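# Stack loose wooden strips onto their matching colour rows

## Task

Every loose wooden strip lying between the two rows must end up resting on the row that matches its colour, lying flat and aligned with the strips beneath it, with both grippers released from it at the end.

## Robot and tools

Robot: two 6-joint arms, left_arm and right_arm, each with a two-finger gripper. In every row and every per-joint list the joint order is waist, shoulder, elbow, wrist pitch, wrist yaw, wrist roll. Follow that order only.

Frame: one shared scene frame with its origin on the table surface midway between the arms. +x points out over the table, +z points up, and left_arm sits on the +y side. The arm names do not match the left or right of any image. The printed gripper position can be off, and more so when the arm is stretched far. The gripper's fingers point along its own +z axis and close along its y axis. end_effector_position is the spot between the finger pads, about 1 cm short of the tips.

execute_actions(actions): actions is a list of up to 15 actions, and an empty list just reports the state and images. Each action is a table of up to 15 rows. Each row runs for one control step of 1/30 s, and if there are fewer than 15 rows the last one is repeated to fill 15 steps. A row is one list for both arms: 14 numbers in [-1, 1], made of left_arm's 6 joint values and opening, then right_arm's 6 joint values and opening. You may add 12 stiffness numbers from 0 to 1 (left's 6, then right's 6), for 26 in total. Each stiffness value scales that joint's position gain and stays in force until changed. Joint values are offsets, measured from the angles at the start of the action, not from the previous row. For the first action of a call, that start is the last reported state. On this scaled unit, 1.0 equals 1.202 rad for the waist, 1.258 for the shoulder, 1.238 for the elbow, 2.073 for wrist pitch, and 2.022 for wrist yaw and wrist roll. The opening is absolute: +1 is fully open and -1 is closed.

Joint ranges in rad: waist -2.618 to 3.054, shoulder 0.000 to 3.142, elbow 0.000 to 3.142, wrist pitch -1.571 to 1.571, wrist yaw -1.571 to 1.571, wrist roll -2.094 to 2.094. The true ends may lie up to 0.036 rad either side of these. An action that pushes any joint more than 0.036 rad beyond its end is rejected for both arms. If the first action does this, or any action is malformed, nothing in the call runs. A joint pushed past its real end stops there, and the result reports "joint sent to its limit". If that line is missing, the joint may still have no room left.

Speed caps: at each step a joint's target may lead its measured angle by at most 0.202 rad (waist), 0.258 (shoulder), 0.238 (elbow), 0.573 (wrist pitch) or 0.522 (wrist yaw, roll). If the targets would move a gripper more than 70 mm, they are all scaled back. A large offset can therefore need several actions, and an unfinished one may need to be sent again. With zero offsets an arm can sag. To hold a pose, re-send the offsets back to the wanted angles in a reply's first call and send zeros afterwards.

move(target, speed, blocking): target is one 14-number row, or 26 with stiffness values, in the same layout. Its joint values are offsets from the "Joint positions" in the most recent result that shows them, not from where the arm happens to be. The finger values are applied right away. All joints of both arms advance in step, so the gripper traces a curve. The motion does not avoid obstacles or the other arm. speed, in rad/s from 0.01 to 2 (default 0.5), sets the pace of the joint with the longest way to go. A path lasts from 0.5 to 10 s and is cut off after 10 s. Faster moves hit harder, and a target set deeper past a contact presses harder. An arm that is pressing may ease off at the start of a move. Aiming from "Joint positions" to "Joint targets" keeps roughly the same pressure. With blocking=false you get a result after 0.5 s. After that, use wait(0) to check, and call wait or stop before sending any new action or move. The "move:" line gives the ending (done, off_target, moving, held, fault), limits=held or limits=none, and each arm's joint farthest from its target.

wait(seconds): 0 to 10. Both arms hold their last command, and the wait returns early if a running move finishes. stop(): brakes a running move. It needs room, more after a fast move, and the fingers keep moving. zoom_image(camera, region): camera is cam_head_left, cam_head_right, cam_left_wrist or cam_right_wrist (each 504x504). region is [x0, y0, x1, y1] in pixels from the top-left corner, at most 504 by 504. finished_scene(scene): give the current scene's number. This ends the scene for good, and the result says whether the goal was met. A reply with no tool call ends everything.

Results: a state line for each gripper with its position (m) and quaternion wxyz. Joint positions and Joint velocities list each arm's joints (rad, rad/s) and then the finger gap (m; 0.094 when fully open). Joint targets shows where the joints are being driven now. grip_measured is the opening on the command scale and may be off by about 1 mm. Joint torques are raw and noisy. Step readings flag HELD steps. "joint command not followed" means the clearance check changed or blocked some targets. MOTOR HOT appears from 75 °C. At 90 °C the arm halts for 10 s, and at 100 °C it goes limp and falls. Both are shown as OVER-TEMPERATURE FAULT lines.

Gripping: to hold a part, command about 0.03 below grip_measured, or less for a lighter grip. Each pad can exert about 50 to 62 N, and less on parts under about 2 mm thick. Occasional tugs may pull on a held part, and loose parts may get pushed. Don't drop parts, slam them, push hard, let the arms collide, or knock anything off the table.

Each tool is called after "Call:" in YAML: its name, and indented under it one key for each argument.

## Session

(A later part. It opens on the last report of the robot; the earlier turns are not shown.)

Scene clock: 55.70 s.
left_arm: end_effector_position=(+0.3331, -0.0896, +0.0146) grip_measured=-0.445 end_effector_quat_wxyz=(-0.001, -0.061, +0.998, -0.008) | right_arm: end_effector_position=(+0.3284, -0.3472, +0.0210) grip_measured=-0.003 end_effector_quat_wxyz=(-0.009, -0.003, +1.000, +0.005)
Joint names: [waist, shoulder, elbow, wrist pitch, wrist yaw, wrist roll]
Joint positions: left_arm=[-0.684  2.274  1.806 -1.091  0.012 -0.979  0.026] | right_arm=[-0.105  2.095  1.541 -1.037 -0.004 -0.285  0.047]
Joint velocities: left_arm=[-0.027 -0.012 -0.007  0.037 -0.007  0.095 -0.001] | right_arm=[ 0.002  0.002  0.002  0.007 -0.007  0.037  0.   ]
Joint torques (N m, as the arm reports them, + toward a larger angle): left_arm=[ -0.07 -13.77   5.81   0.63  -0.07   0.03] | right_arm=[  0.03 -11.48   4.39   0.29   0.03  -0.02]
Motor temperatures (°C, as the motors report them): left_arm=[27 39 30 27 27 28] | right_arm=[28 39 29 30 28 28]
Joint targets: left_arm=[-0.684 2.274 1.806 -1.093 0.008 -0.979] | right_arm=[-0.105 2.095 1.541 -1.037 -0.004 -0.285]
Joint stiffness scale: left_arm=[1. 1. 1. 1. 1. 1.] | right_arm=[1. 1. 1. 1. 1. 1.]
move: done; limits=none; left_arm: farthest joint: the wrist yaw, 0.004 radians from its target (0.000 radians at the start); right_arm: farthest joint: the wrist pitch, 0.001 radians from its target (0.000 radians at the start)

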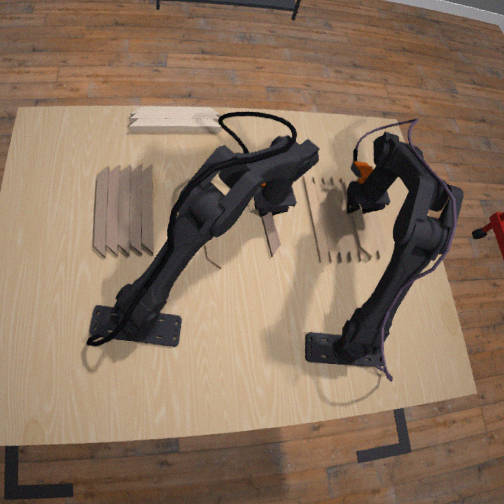

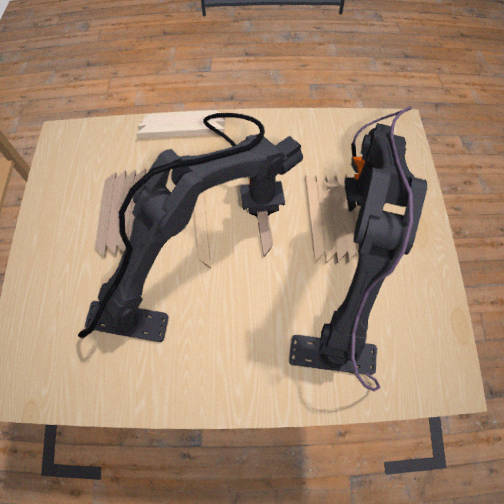

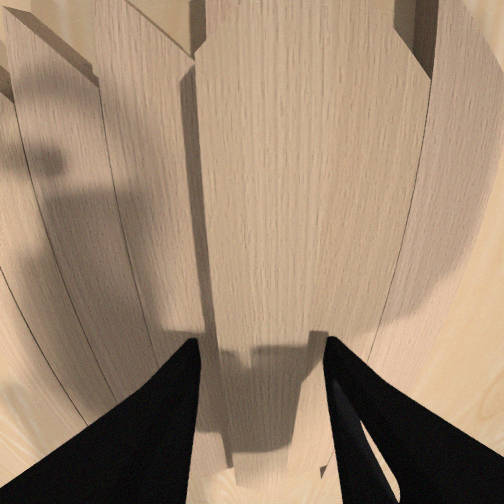

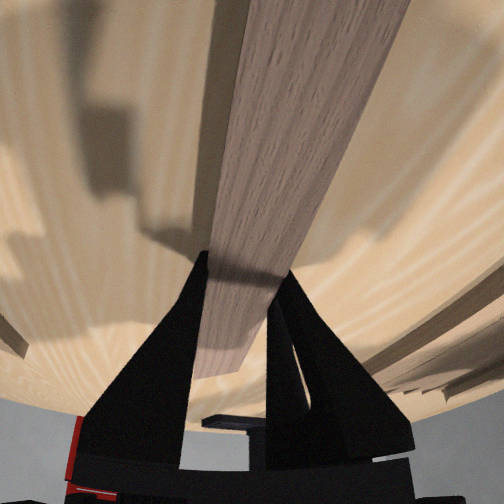

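Call:
move:
  target: [0,-0.1,0,-0.06,0,0,-0.475, 0,-0.1,0,-0.06,0,0,0]
  speed: 0.3

Call:
move:
  target: [0.837,-0.382,-0.576,0.131,0,0.587,-0.475, 0.826,0.28,0.439,-0.063,0,0.475,0.3]
  speed: 0.7

Call:
zoom_image:
  camera: "cam_head_right"
  region: [50,140,190,280]

Scene clock: 68.87 s.
left_arm: end_effector_position=(+0.3201, -0.0748, +0.0562) grip_measured=-0.445 end_effector_quat_wxyz=(-0.005, -0.061, +0.998, -0.004) | right_arm: end_effector_position=(+0.3095, -0.3418, +0.0622) grip_measured=-0.003 end_effector_quat_wxyz=(-0.009, -0.003, +1.000, +0.005)
Joint names: [waist, shoulder, elbow, wrist pitch, wrist yaw, wrist roll]
Joint positions: left_arm=[-0.684  2.172  1.806 -1.204  0.012 -0.979  0.026] | right_arm=[-0.105  1.981  1.541 -1.151 -0.004 -0.285  0.047]
Joint velocities: left_arm=[ 0.007 -0.012 -0.007  0.022 -0.037 -0.037 -0.001] | right_arm=[-0.017  0.012  0.002 -0.007 -0.037  0.007 -0.001]
Joint torques (N m, as the arm reports them, + toward a larger angle): left_arm=[  0.   -15.     5.88   0.53  -0.04   0.03] | right_arm=[ -0.06 -11.41   4.44   0.17   0.01  -0.01]
Motor temperatures (°C, as the motors report them): left_arm=[27 40 30 27 27 28] | right_arm=[28 38 29 30 28 28]
Joint targets: left_arm=[-0.684 2.148 1.806 -1.215 0.012 -0.979] | right_arm=[-0.105 1.969 1.541 -1.161 -0.004 -0.285]
Joint stiffness scale: left_arm=[1. 1. 1. 1. 1. 1.] | right_arm=[1. 1. 1. 1. 1. 1.]
move: off_target (left_arm); limits=none; left_arm: farthest joint: the shoulder, 0.024 radians from its target (0.126 radians at the start); right_arm: farthest joint: the shoulder, 0.012 radians from its target (0.125 radians at the start)

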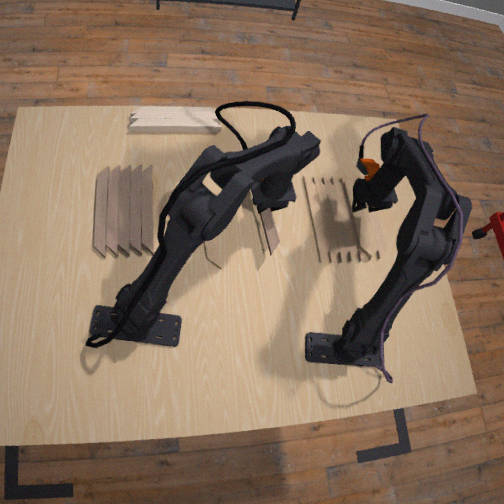

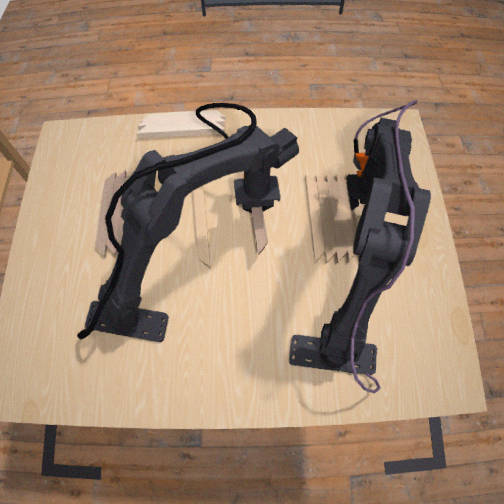

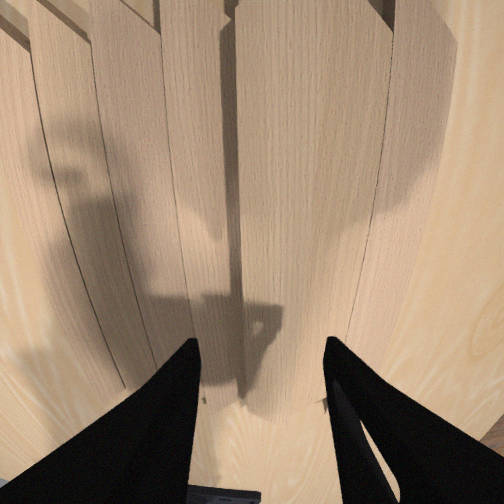

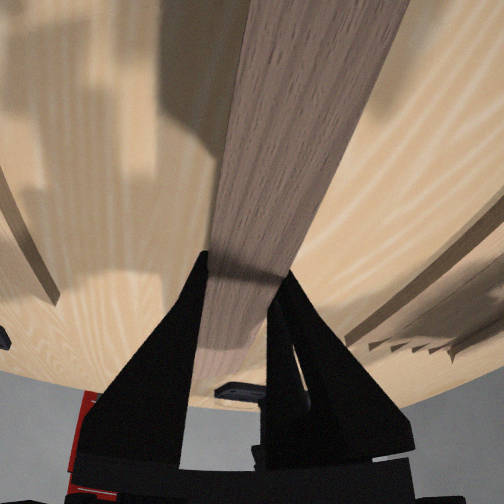

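Scene clock: 71.43 s.
left_arm: end_effector_position=(+0.3387, +0.2849, +0.0369) grip_measured=-0.445 end_effector_quat_wxyz=(+0.002, +0.027, +1.000, -0.005) | right_arm: end_effector_position=(+0.2985, +0.0608, +0.0498) grip_measured=+0.297 end_effector_quat_wxyz=(+0.004, -0.025, +1.000, +0.006)
Joint names: [waist, shoulder, elbow, wrist pitch, wrist yaw, wrist roll]
Joint positions: left_arm=[ 0.318  1.726  1.104 -0.946  0.011  0.2    0.026] | right_arm=[ 0.894  2.332  2.047 -1.272 -0.005  0.67   0.061]
Joint velocities: left_arm=[ 0.012  0.017 -0.007  0.007  0.051  0.022 -0.001] | right_arm=[-0.007 -0.002  0.007 -0.037 -0.037  0.051  0.   ]
Joint torques (N m, as the arm reports them, + toward a larger angle): left_arm=[  0.31 -11.38   4.49   0.76  -0.02   0.07] | right_arm=[ -0.74 -13.52   7.1    0.25  -0.01   0.04]
Motor temperatures (°C, as the motors report them): left_arm=[27 40 30 27 27 28] | right_arm=[28 39 29 30 28 28]
Joint targets: left_arm=[0.322 1.692 1.093 -0.932 0.012 0.208] | right_arm=[0.888 2.333 2.084 -1.282 -0.004 0.676]
Joint stiffness scale: left_arm=[1. 1. 1. 1. 1. 1.] | right_arm=[1. 1. 1. 1. 1. 1.]
move: off_target (left_arm, right_arm); limits=none; left_arm: farthest joint: the shoulder, 0.035 radians from its target (0.481 radians at the start); right_arm: farthest joint: the elbow, 0.038 radians from its target (0.544 radians at the start)

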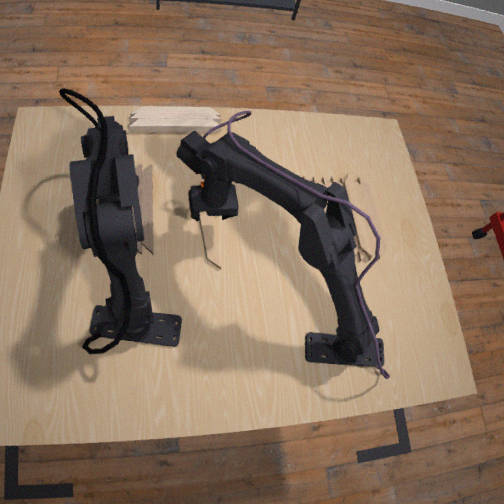

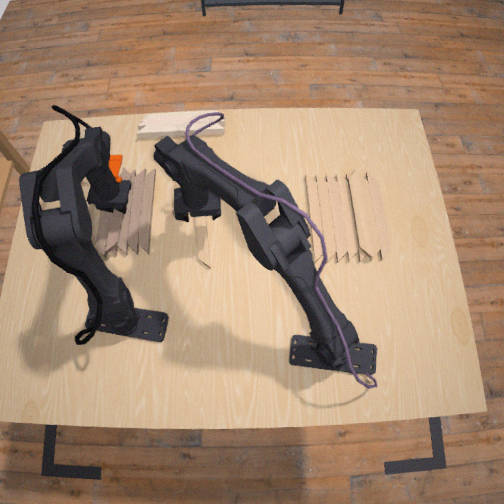

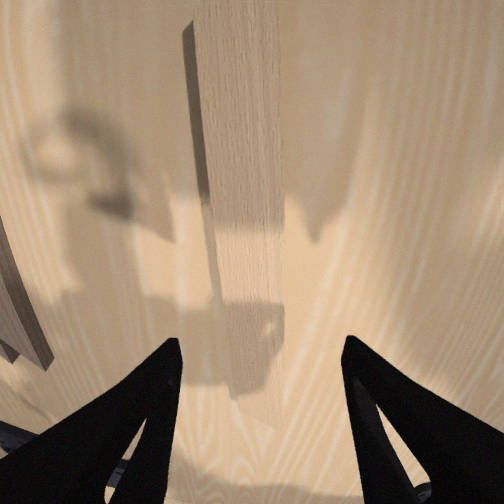

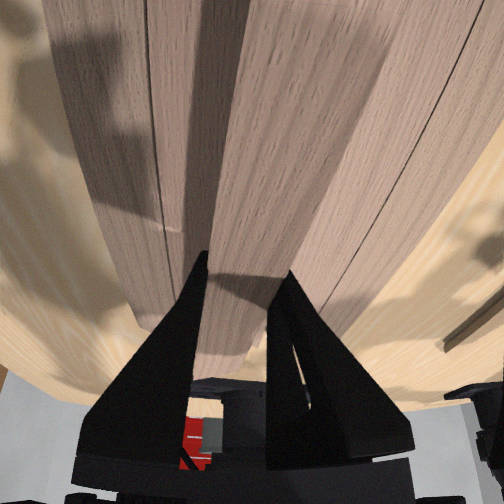

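Region (50, 140, 190, 280) of cam_head_right's 504x504 image, scaled by 3.600, with more detail than that image has.

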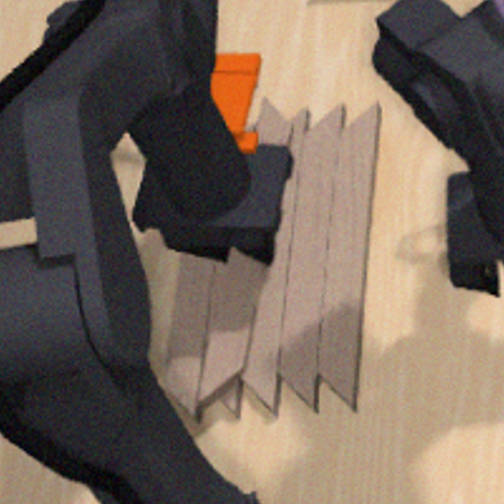

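Call:
move:
  target: [0,0.01,0,0.01,0,-0.029,-0.475, 0,0.072,0,0.042,0,-0.028,0.3]
  speed: 0.15

Call:
move:
  target: [0,0.04,0,0.018,0,0,-0.475, 0,0,0,0,0,0,-0.46]
  speed: 0.06

Call:
zoom_image:
  camera: "cam_head_right"
  region: [50,140,190,280]

Scene clock: 77.70 s.
left_arm: end_effector_position=(+0.3404, +0.2852, +0.0369) grip_measured=-0.445 end_effector_quat_wxyz=(+0.005, +0.002, +1.000, -0.005) | right_arm: end_effector_position=(+0.3068, +0.0681, +0.0083) grip_measured=+0.297 end_effector_quat_wxyz=(-0.002, -0.050, +0.999, +0.001)
Joint names: [waist, shoulder, elbow, wrist pitch, wrist yaw, wrist roll]
Joint positions: left_arm=[ 0.318  1.726  1.104 -0.939  0.011  0.149  0.026] | right_arm=[ 0.894  2.426  2.047 -1.194 -0.005  0.619  0.061]
Joint velocities: left_arm=[-0.007 -0.002  0.007 -0.051 -0.007 -0.081 -0.001] | right_arm=[ 0.002  0.017  0.007 -0.066  0.007 -0.051 -0.001]
Joint torques (N m, as the arm reports them, + toward a larger angle): left_arm=[-0.02 -7.56  5.53  0.77 -0.03 -0.05] | right_arm=[  0.06 -14.51   4.52   0.36   0.03  -0.05]
Motor temperatures (°C, as the motors report them): left_arm=[27 39 30 27 27 28] | right_arm=[28 39 30 30 28 28]
Joint targets: left_arm=[0.318 1.739 1.104 -0.925 0.011 0.141] | right_arm=[0.894 2.423 2.047 -1.185 -0.005 0.613]
Joint stiffness scale: left_arm=[1. 1. 1. 1. 1. 1.] | right_arm=[1. 1. 1. 1. 1. 1.]
move: done; limits=none; left_arm: farthest joint: the wrist pitch, 0.014 radians from its target (0.021 radians at the start); right_arm: farthest joint: the wrist pitch, 0.009 radians from its target (0.087 radians at the start)

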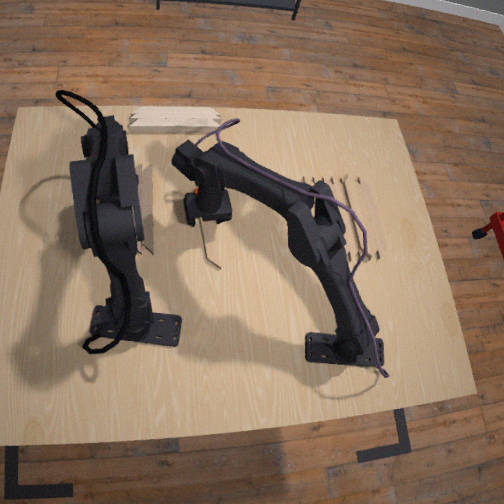

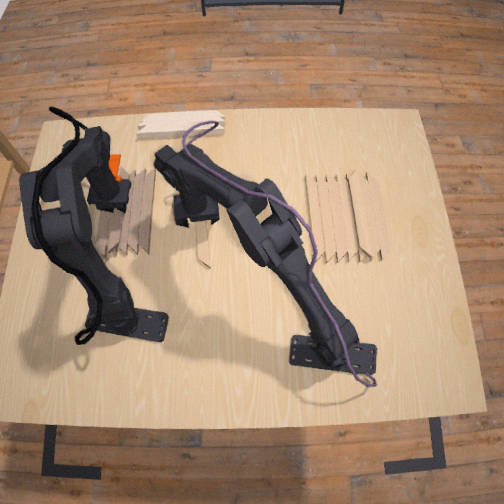

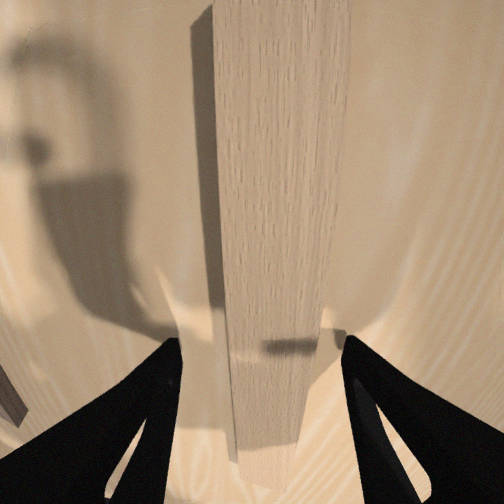

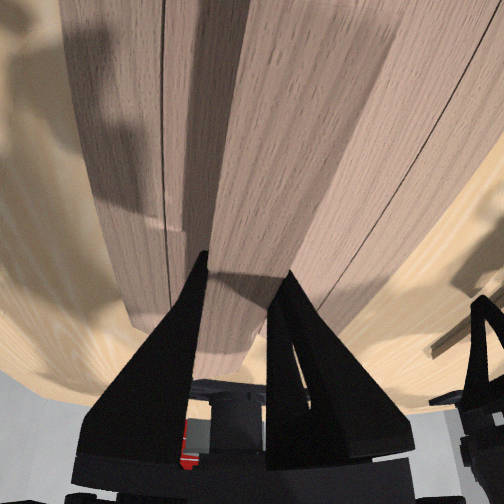

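Scene clock: 78.90 s.
left_arm: end_effector_position=(+0.3431, +0.2856, +0.0253) grip_measured=-0.445 end_effector_quat_wxyz=(-0.003, +0.002, +1.000, -0.006) | right_arm: end_effector_position=(+0.3067, +0.0682, +0.0083) grip_measured=-0.431 end_effector_quat_wxyz=(-0.003, -0.050, +0.999, +0.002)
Joint names: [waist, shoulder, elbow, wrist pitch, wrist yaw, wrist roll]
Joint positions: left_arm=[ 0.318  1.768  1.104 -0.914  0.011  0.149  0.026] | right_arm=[ 0.894  2.426  2.047 -1.194 -0.006  0.619  0.027]
Joint velocities: left_arm=[ 0.027 -0.012 -0.012 -0.081 -0.051  0.007 -0.   ] | right_arm=[-0.012 -0.017  0.007 -0.066  0.022 -0.037 -0.   ]
Joint torques (N m, as the arm reports them, + toward a larger angle): left_arm=[-0.03 -8.12  5.42  0.73 -0.02  0.02] | right_arm=[  0.12 -14.24   4.51   0.29   0.01  -0.02]
Motor temperatures (°C, as the motors report them): left_arm=[27 39 30 27 27 28] | right_arm=[28 40 30 30 28 28]
Joint targets: left_arm=[0.318 1.776 1.104 -0.902 0.011 0.149] | right_arm=[0.894 2.426 2.047 -1.193 -0.005 0.619]
Joint stiffness scale: left_arm=[1. 1. 1. 1. 1. 1.] | right_arm=[1. 1. 1. 1. 1. 1.]
move: done; limits=none; left_arm: farthest joint: the wrist pitch, 0.012 radians from its target (0.038 radians at the start); right_arm: farthest joint: the wrist yaw, 0.001 radians from its target (0.000 radians at the start)

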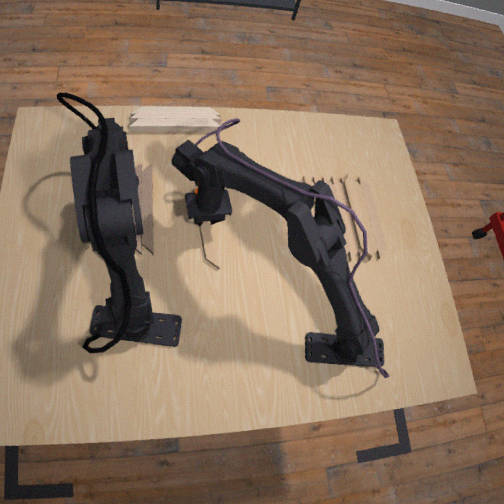

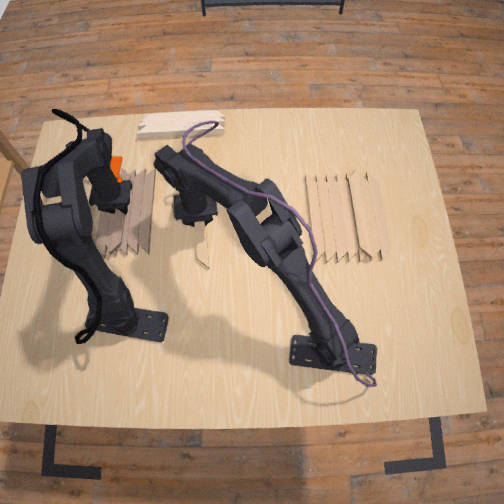

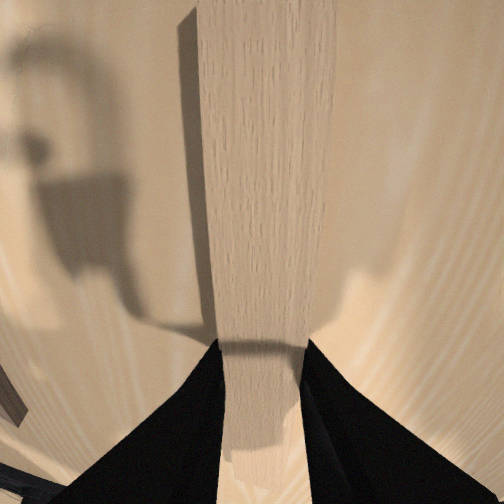

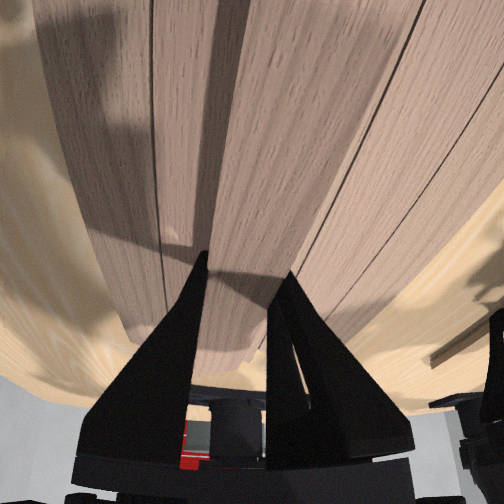

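Region (50, 140, 190, 280) of cam_head_right's 504x504 image, scaled by 3.600, with more detail than that image has.

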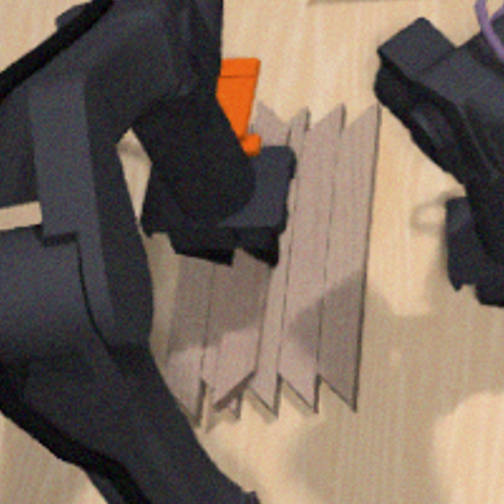

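Call:
move:
  target: [0,0,0,0,0,0,0, 0,-0.1,0,-0.06,0,0,-0.46]
  speed: 0.3

Call:
move:
  target: [0,-0.15,0,-0.07,0,0,0, -0.646,-0.29,-0.537,0.154,0,-0.341,-0.46]
  speed: 0.6

Call:
zoom_image:
  camera: "cam_head_left"
  region: [280,140,420,280]

Scene clock: 88.00 s.
left_arm: end_effector_position=(+0.3431, +0.2856, +0.0253) grip_measured=-0.002 end_effector_quat_wxyz=(-0.003, +0.002, +1.000, -0.006) | right_arm: end_effector_position=(+0.2926, +0.0558, +0.0585) grip_measured=-0.431 end_effector_quat_wxyz=(-0.003, -0.050, +0.999, +0.001)
Joint names: [waist, shoulder, elbow, wrist pitch, wrist yaw, wrist roll]
Joint positions: left_arm=[ 0.318  1.768  1.104 -0.914  0.011  0.149  0.047] | right_arm=[ 0.894  2.312  2.047 -1.308 -0.006  0.619  0.027]
Joint velocities: left_arm=[-0.007  0.002 -0.007 -0.007  0.066  0.125 -0.   ] | right_arm=[ 0.017  0.007 -0.007 -0.051 -0.007 -0.007 -0.   ]
Joint torques (N m, as the arm reports them, + toward a larger angle): left_arm=[-0.01 -8.86  5.41  0.61 -0.05  0.02] | right_arm=[ -0.04 -14.52   4.59   0.18  -0.01   0.01]
Motor temperatures (°C, as the motors report them): left_arm=[27 37 30 27 27 28] | right_arm=[28 41 30 30 28 28]
Joint targets: left_arm=[0.318 1.768 1.104 -0.914 0.011 0.149] | right_arm=[0.894 2.300 2.047 -1.318 -0.006 0.619]
Joint stiffness scale: left_arm=[1. 1. 1. 1. 1. 1.] | right_arm=[1. 1. 1. 1. 1. 1.]
move: done; limits=none; left_arm: farthest joint: the waist, 0.000 radians from its target (0.000 radians at the start); right_arm: farthest joint: the shoulder, 0.012 radians from its target (0.126 radians at the start)

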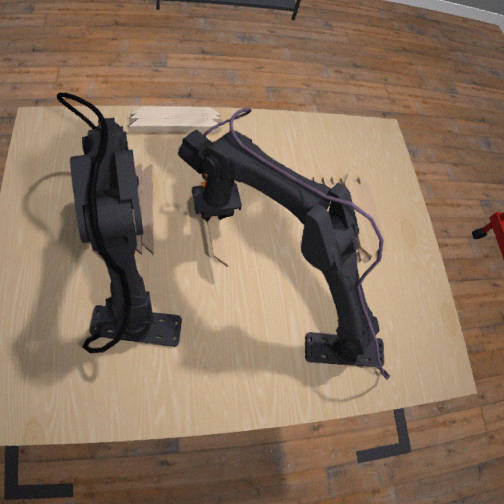

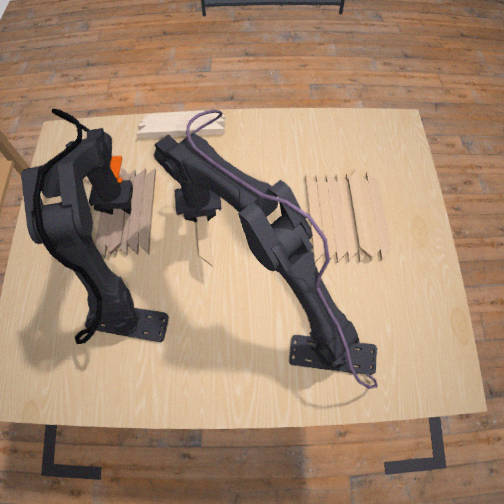

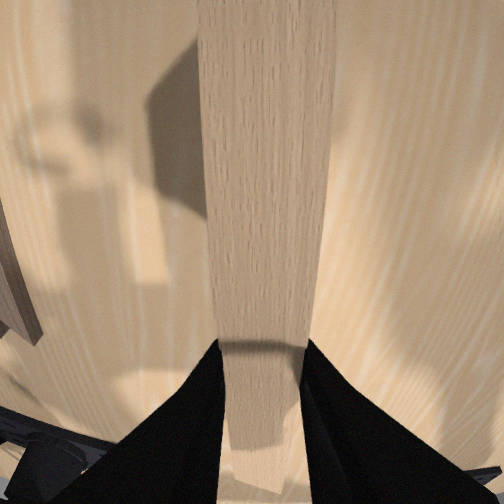

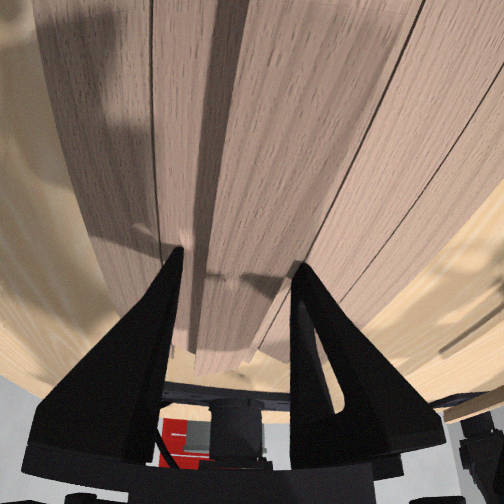

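Scene clock: 90.10 s.
left_arm: end_effector_position=(+0.3205, +0.2822, +0.0680) grip_measured=-0.001 end_effector_quat_wxyz=(+0.008, +0.002, +1.000, -0.005) | right_arm: end_effector_position=(+0.3162, -0.2626, +0.0296) grip_measured=-0.431 end_effector_quat_wxyz=(-0.002, -0.001, +1.000, +0.003)
Joint names: [waist, shoulder, elbow, wrist pitch, wrist yaw, wrist roll]
Joint positions: left_arm=[ 0.318  1.609  1.104 -1.052  0.011  0.149  0.047] | right_arm=[ 0.112  1.975  1.399 -0.998 -0.006 -0.064  0.027]
Joint velocities: left_arm=[-0.002  0.007 -0.007  0.081  0.007  0.022 -0.001] | right_arm=[ 0.012 -0.012 -0.002 -0.095 -0.022  0.022  0.001]
Joint torques (N m, as the arm reports them, + toward a larger angle): left_arm=[ -0.04 -10.03   5.78   0.58  -0.03   0.03] | right_arm=[  0.44 -12.65   3.23   0.4    0.04  -0.06]
Motor temperatures (°C, as the motors report them): left_arm=[27 37 30 27 27 28] | right_arm=[28 41 29 30 28 28]
Joint targets: left_arm=[0.318 1.579 1.104 -1.059 0.011 0.149] | right_arm=[0.118 1.947 1.382 -0.989 -0.006 -0.070]
Joint stiffness scale: left_arm=[1. 1. 1. 1. 1. 1.] | right_arm=[1. 1. 1. 1. 1. 1.]
move: off_target (left_arm, right_arm); limits=none; left_arm: farthest joint: the shoulder, 0.029 radians from its target (0.188 radians at the start); right_arm: farthest joint: the shoulder, 0.028 radians from its target (0.365 radians at the start)

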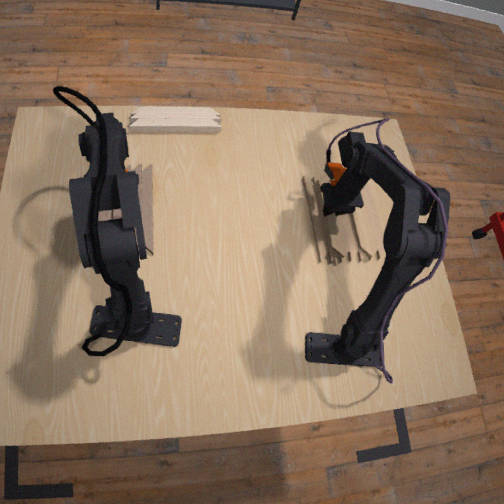

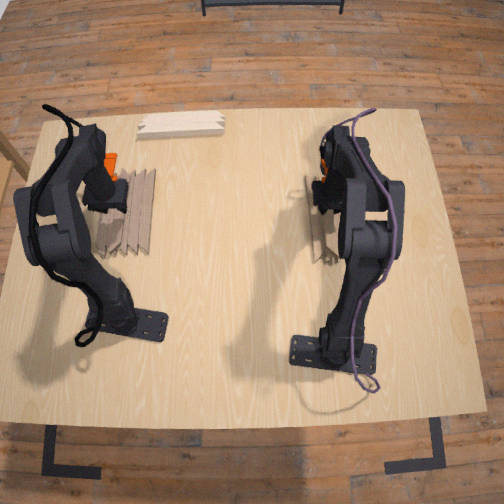

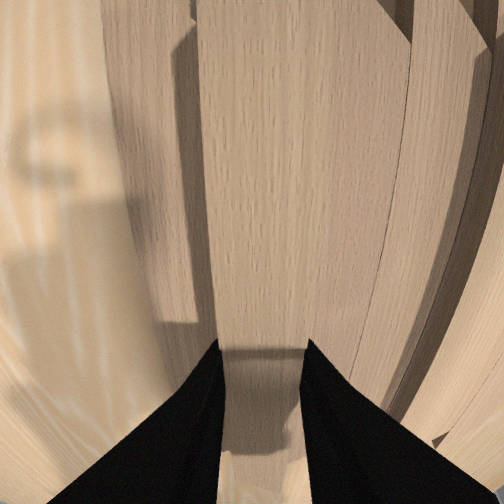

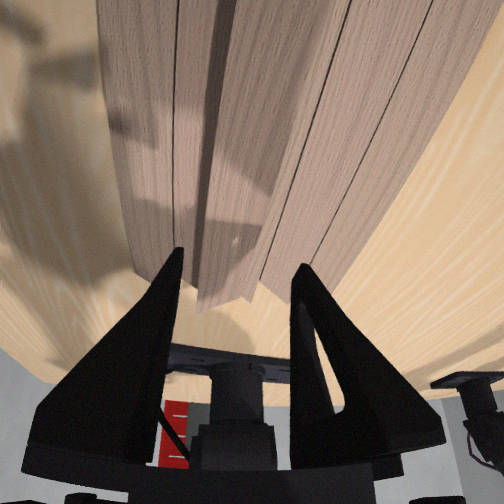

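Region (280, 140, 420, 280) of cam_head_left's 504x504 image, scaled by 3.600, with more detail than that image has.

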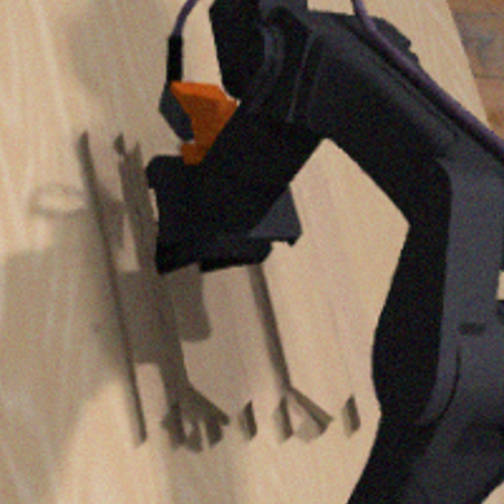

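Call:
move:
  target: [0,0,0,0,0,0,0.0, 0,0.028,0,0.013,0,0,-0.46]
  speed: 0.06

Call:
move:
  target: [0,0,0,0,0,0,0.0, 0,0,0,0,0,0,-0.1]

Call:
move:
  target: [0,0,0,0,0,0,0.0, 0,-0.12,0,-0.06,0,0,-0.1]
  speed: 0.4

Scene clock: 94.63 s.
left_arm: end_effector_position=(+0.3205, +0.2822, +0.0680) grip_measured=-0.001 end_effector_quat_wxyz=(+0.008, +0.002, +1.000, -0.005) | right_arm: end_effector_position=(+0.3158, -0.2626, +0.0209) grip_measured=-0.431 end_effector_quat_wxyz=(-0.011, -0.001, +1.000, +0.004)
Joint names: [waist, shoulder, elbow, wrist pitch, wrist yaw, wrist roll]
Joint positions: left_arm=[ 0.318  1.609  1.104 -1.052  0.011  0.149  0.047] | right_arm=[ 0.112  2.001  1.399 -0.99  -0.006 -0.064  0.027]
Joint velocities: left_arm=[ 0.017 -0.017  0.012 -0.037  0.007 -0.007  0.001] | right_arm=[-0.002  0.002 -0.012  0.051  0.007 -0.007  0.001]
Joint torques (N m, as the arm reports them, + toward a larger angle): left_arm=[-0.01 -7.56  5.77  0.65 -0.05  0.02] | right_arm=[ 0.26 -9.71  4.27  0.45  0.   -0.01]
Motor temperatures (°C, as the motors report them): left_arm=[27 37 30 27 27 28] | right_arm=[28 41 29 30 28 28]
Joint targets: left_arm=[0.318 1.609 1.104 -1.052 0.011 0.149] | right_arm=[0.112 2.011 1.399 -0.971 -0.006 -0.064]
Joint stiffness scale: left_arm=[1. 1. 1. 1. 1. 1.] | right_arm=[1. 1. 1. 1. 1. 1.]
move: done; limits=none; left_arm: farthest joint: the waist, 0.000 radians from its target (0.000 radians at the start); right_arm: farthest joint: the wrist pitch, 0.019 radians from its target (0.027 radians at the start)

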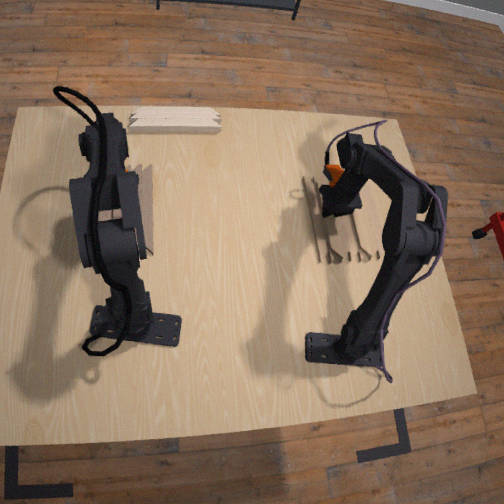

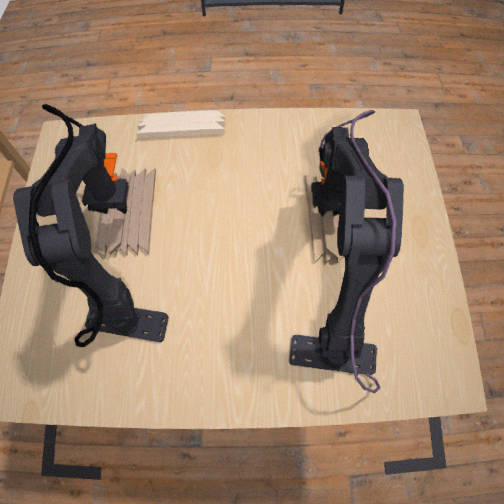

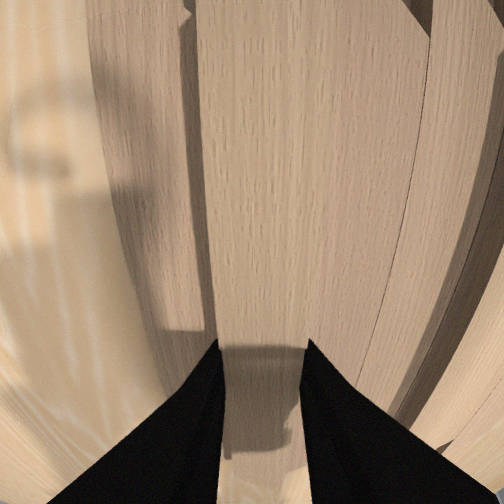

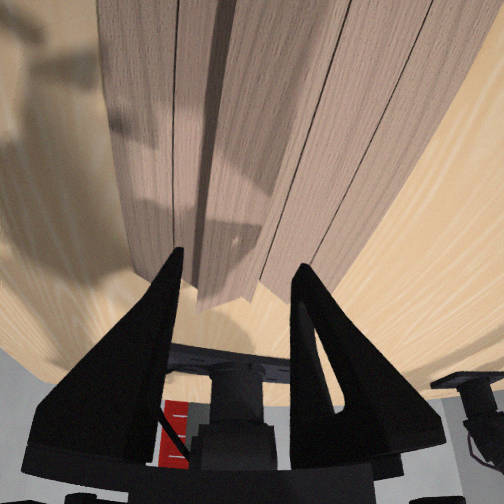

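Scene clock: 95.13 s.
left_arm: end_effector_position=(+0.3205, +0.2822, +0.0680) grip_measured=-0.001 end_effector_quat_wxyz=(+0.008, +0.002, +1.000, -0.005) | right_arm: end_effector_position=(+0.3158, -0.2626, +0.0209) grip_measured=-0.103 end_effector_quat_wxyz=(-0.011, -0.001, +1.000, +0.004)
Joint names: [waist, shoulder, elbow, wrist pitch, wrist yaw, wrist roll]
Joint positions: left_arm=[ 0.318  1.609  1.104 -1.052  0.011  0.149  0.047] | right_arm=[ 0.112  2.001  1.399 -0.99  -0.006 -0.064  0.042]
Joint velocities: left_arm=[ 0.007 -0.027 -0.027 -0.022  0.007  0.051 -0.   ] | right_arm=[ 0.007  0.007  0.002  0.051  0.037 -0.037 -0.   ]
Joint torques (N m, as the arm reports them, + toward a larger angle): left_arm=[-0.03 -7.57  5.77  0.64 -0.03  0.03] | right_arm=[ -0.12 -10.53   4.22   0.27   0.03  -0.03]
Motor temperatures (°C, as the motors report them): left_arm=[27 37 30 27 27 28] | right_arm=[28 40 29 30 28 28]
Joint targets: left_arm=[0.318 1.609 1.104 -1.052 0.011 0.149] | right_arm=[0.112 2.001 1.399 -0.990 -0.006 -0.064]
Joint stiffness scale: left_arm=[1. 1. 1. 1. 1. 1.] | right_arm=[1. 1. 1. 1. 1. 1.]
move: done; limits=none; left_arm: farthest joint: the waist, 0.000 radians from its target (0.000 radians at the start); right_arm: farthest joint: the waist, 0.000 radians from its target (0.000 radians at the start)

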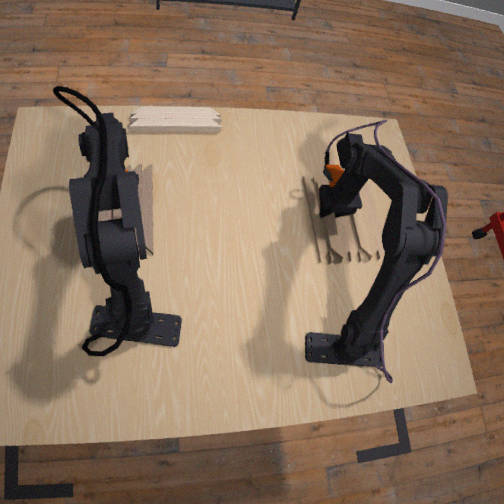

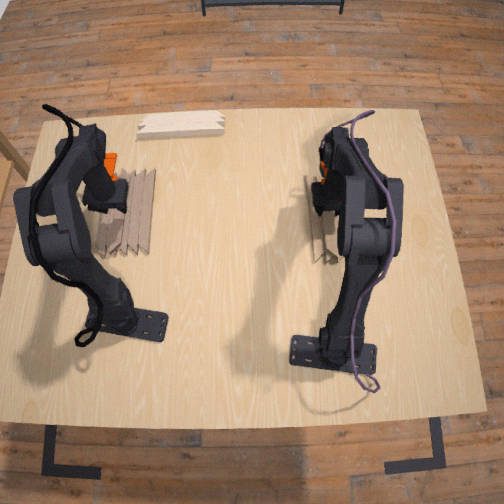

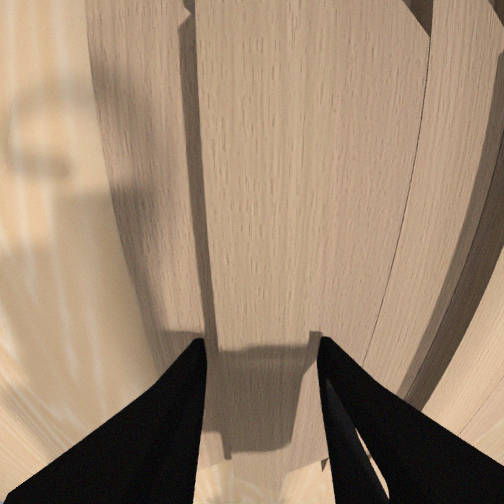

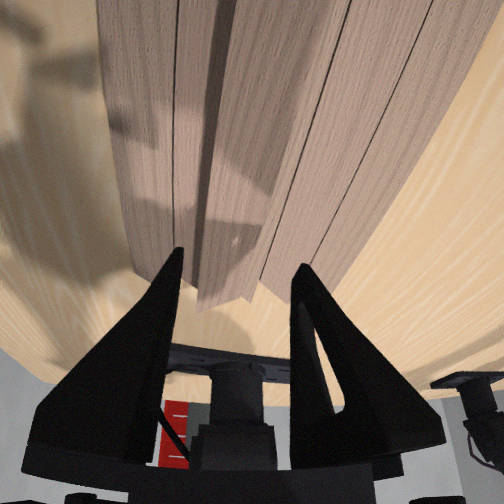

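Scene clock: 96.17 s.
left_arm: end_effector_position=(+0.3205, +0.2822, +0.0680) grip_measured=-0.001 end_effector_quat_wxyz=(+0.008, +0.002, +1.000, -0.005) | right_arm: end_effector_position=(+0.2977, -0.2615, +0.0677) grip_measured=-0.103 end_effector_quat_wxyz=(+0.002, -0.001, +1.000, +0.003)
Joint names: [waist, shoulder, elbow, wrist pitch, wrist yaw, wrist roll]
Joint positions: left_arm=[ 0.318  1.609  1.104 -1.052  0.011  0.149  0.047] | right_arm=[ 0.112  1.86   1.399 -1.105 -0.006 -0.064  0.042]
Joint velocities: left_arm=[ 0.007 -0.022 -0.012  0.022  0.007 -0.007 -0.   ] | right_arm=[-0.002  0.007  0.002 -0.037 -0.095  0.022  0.001]
Joint torques (N m, as the arm reports them, + toward a larger angle): left_arm=[-0.05 -7.58  5.71  0.64 -0.03  0.02] | right_arm=[ -0.01 -10.13   4.49   0.16   0.03   0.03]
Motor temperatures (°C, as the motors report them): left_arm=[27 37 30 27 27 28] | right_arm=[28 40 29 30 28 28]
Joint targets: left_arm=[0.318 1.609 1.104 -1.052 0.011 0.149] | right_arm=[0.112 1.850 1.399 -1.115 -0.006 -0.064]
Joint stiffness scale: left_arm=[1. 1. 1. 1. 1. 1.] | right_arm=[1. 1. 1. 1. 1. 1.]
move: done; limits=none; left_arm: farthest joint: the waist, 0.000 radians from its target (0.000 radians at the start); right_arm: farthest joint: the shoulder, 0.010 radians from its target (0.151 radians at the start)

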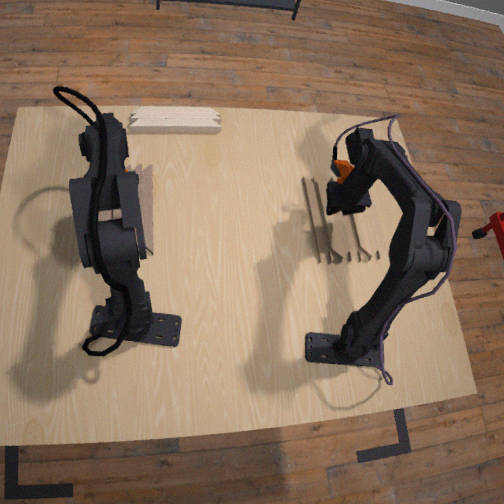

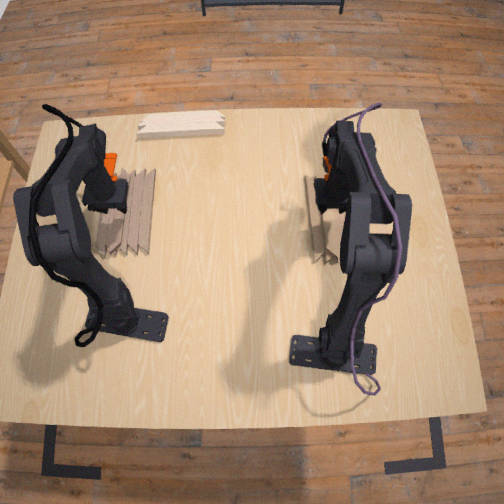

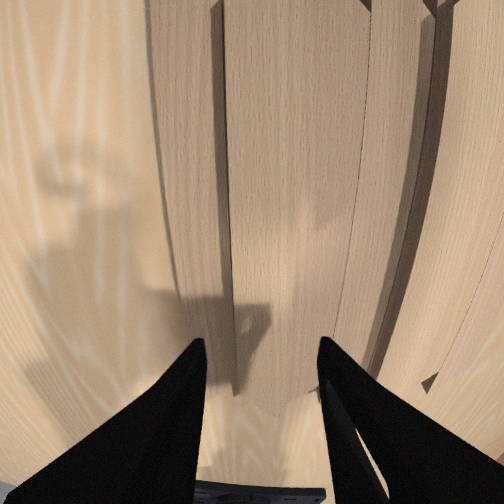

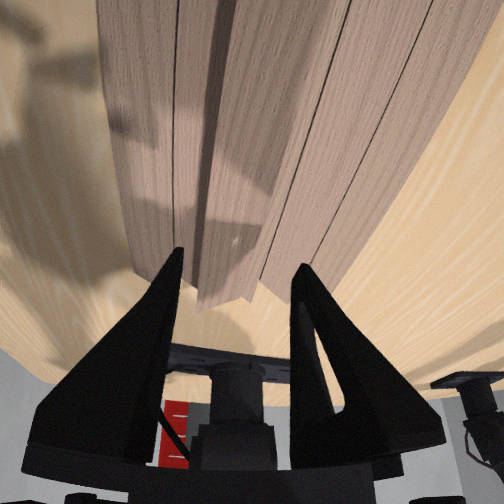

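Call:
finished_scene:
  scene: 2

The scene is finished: the task was done.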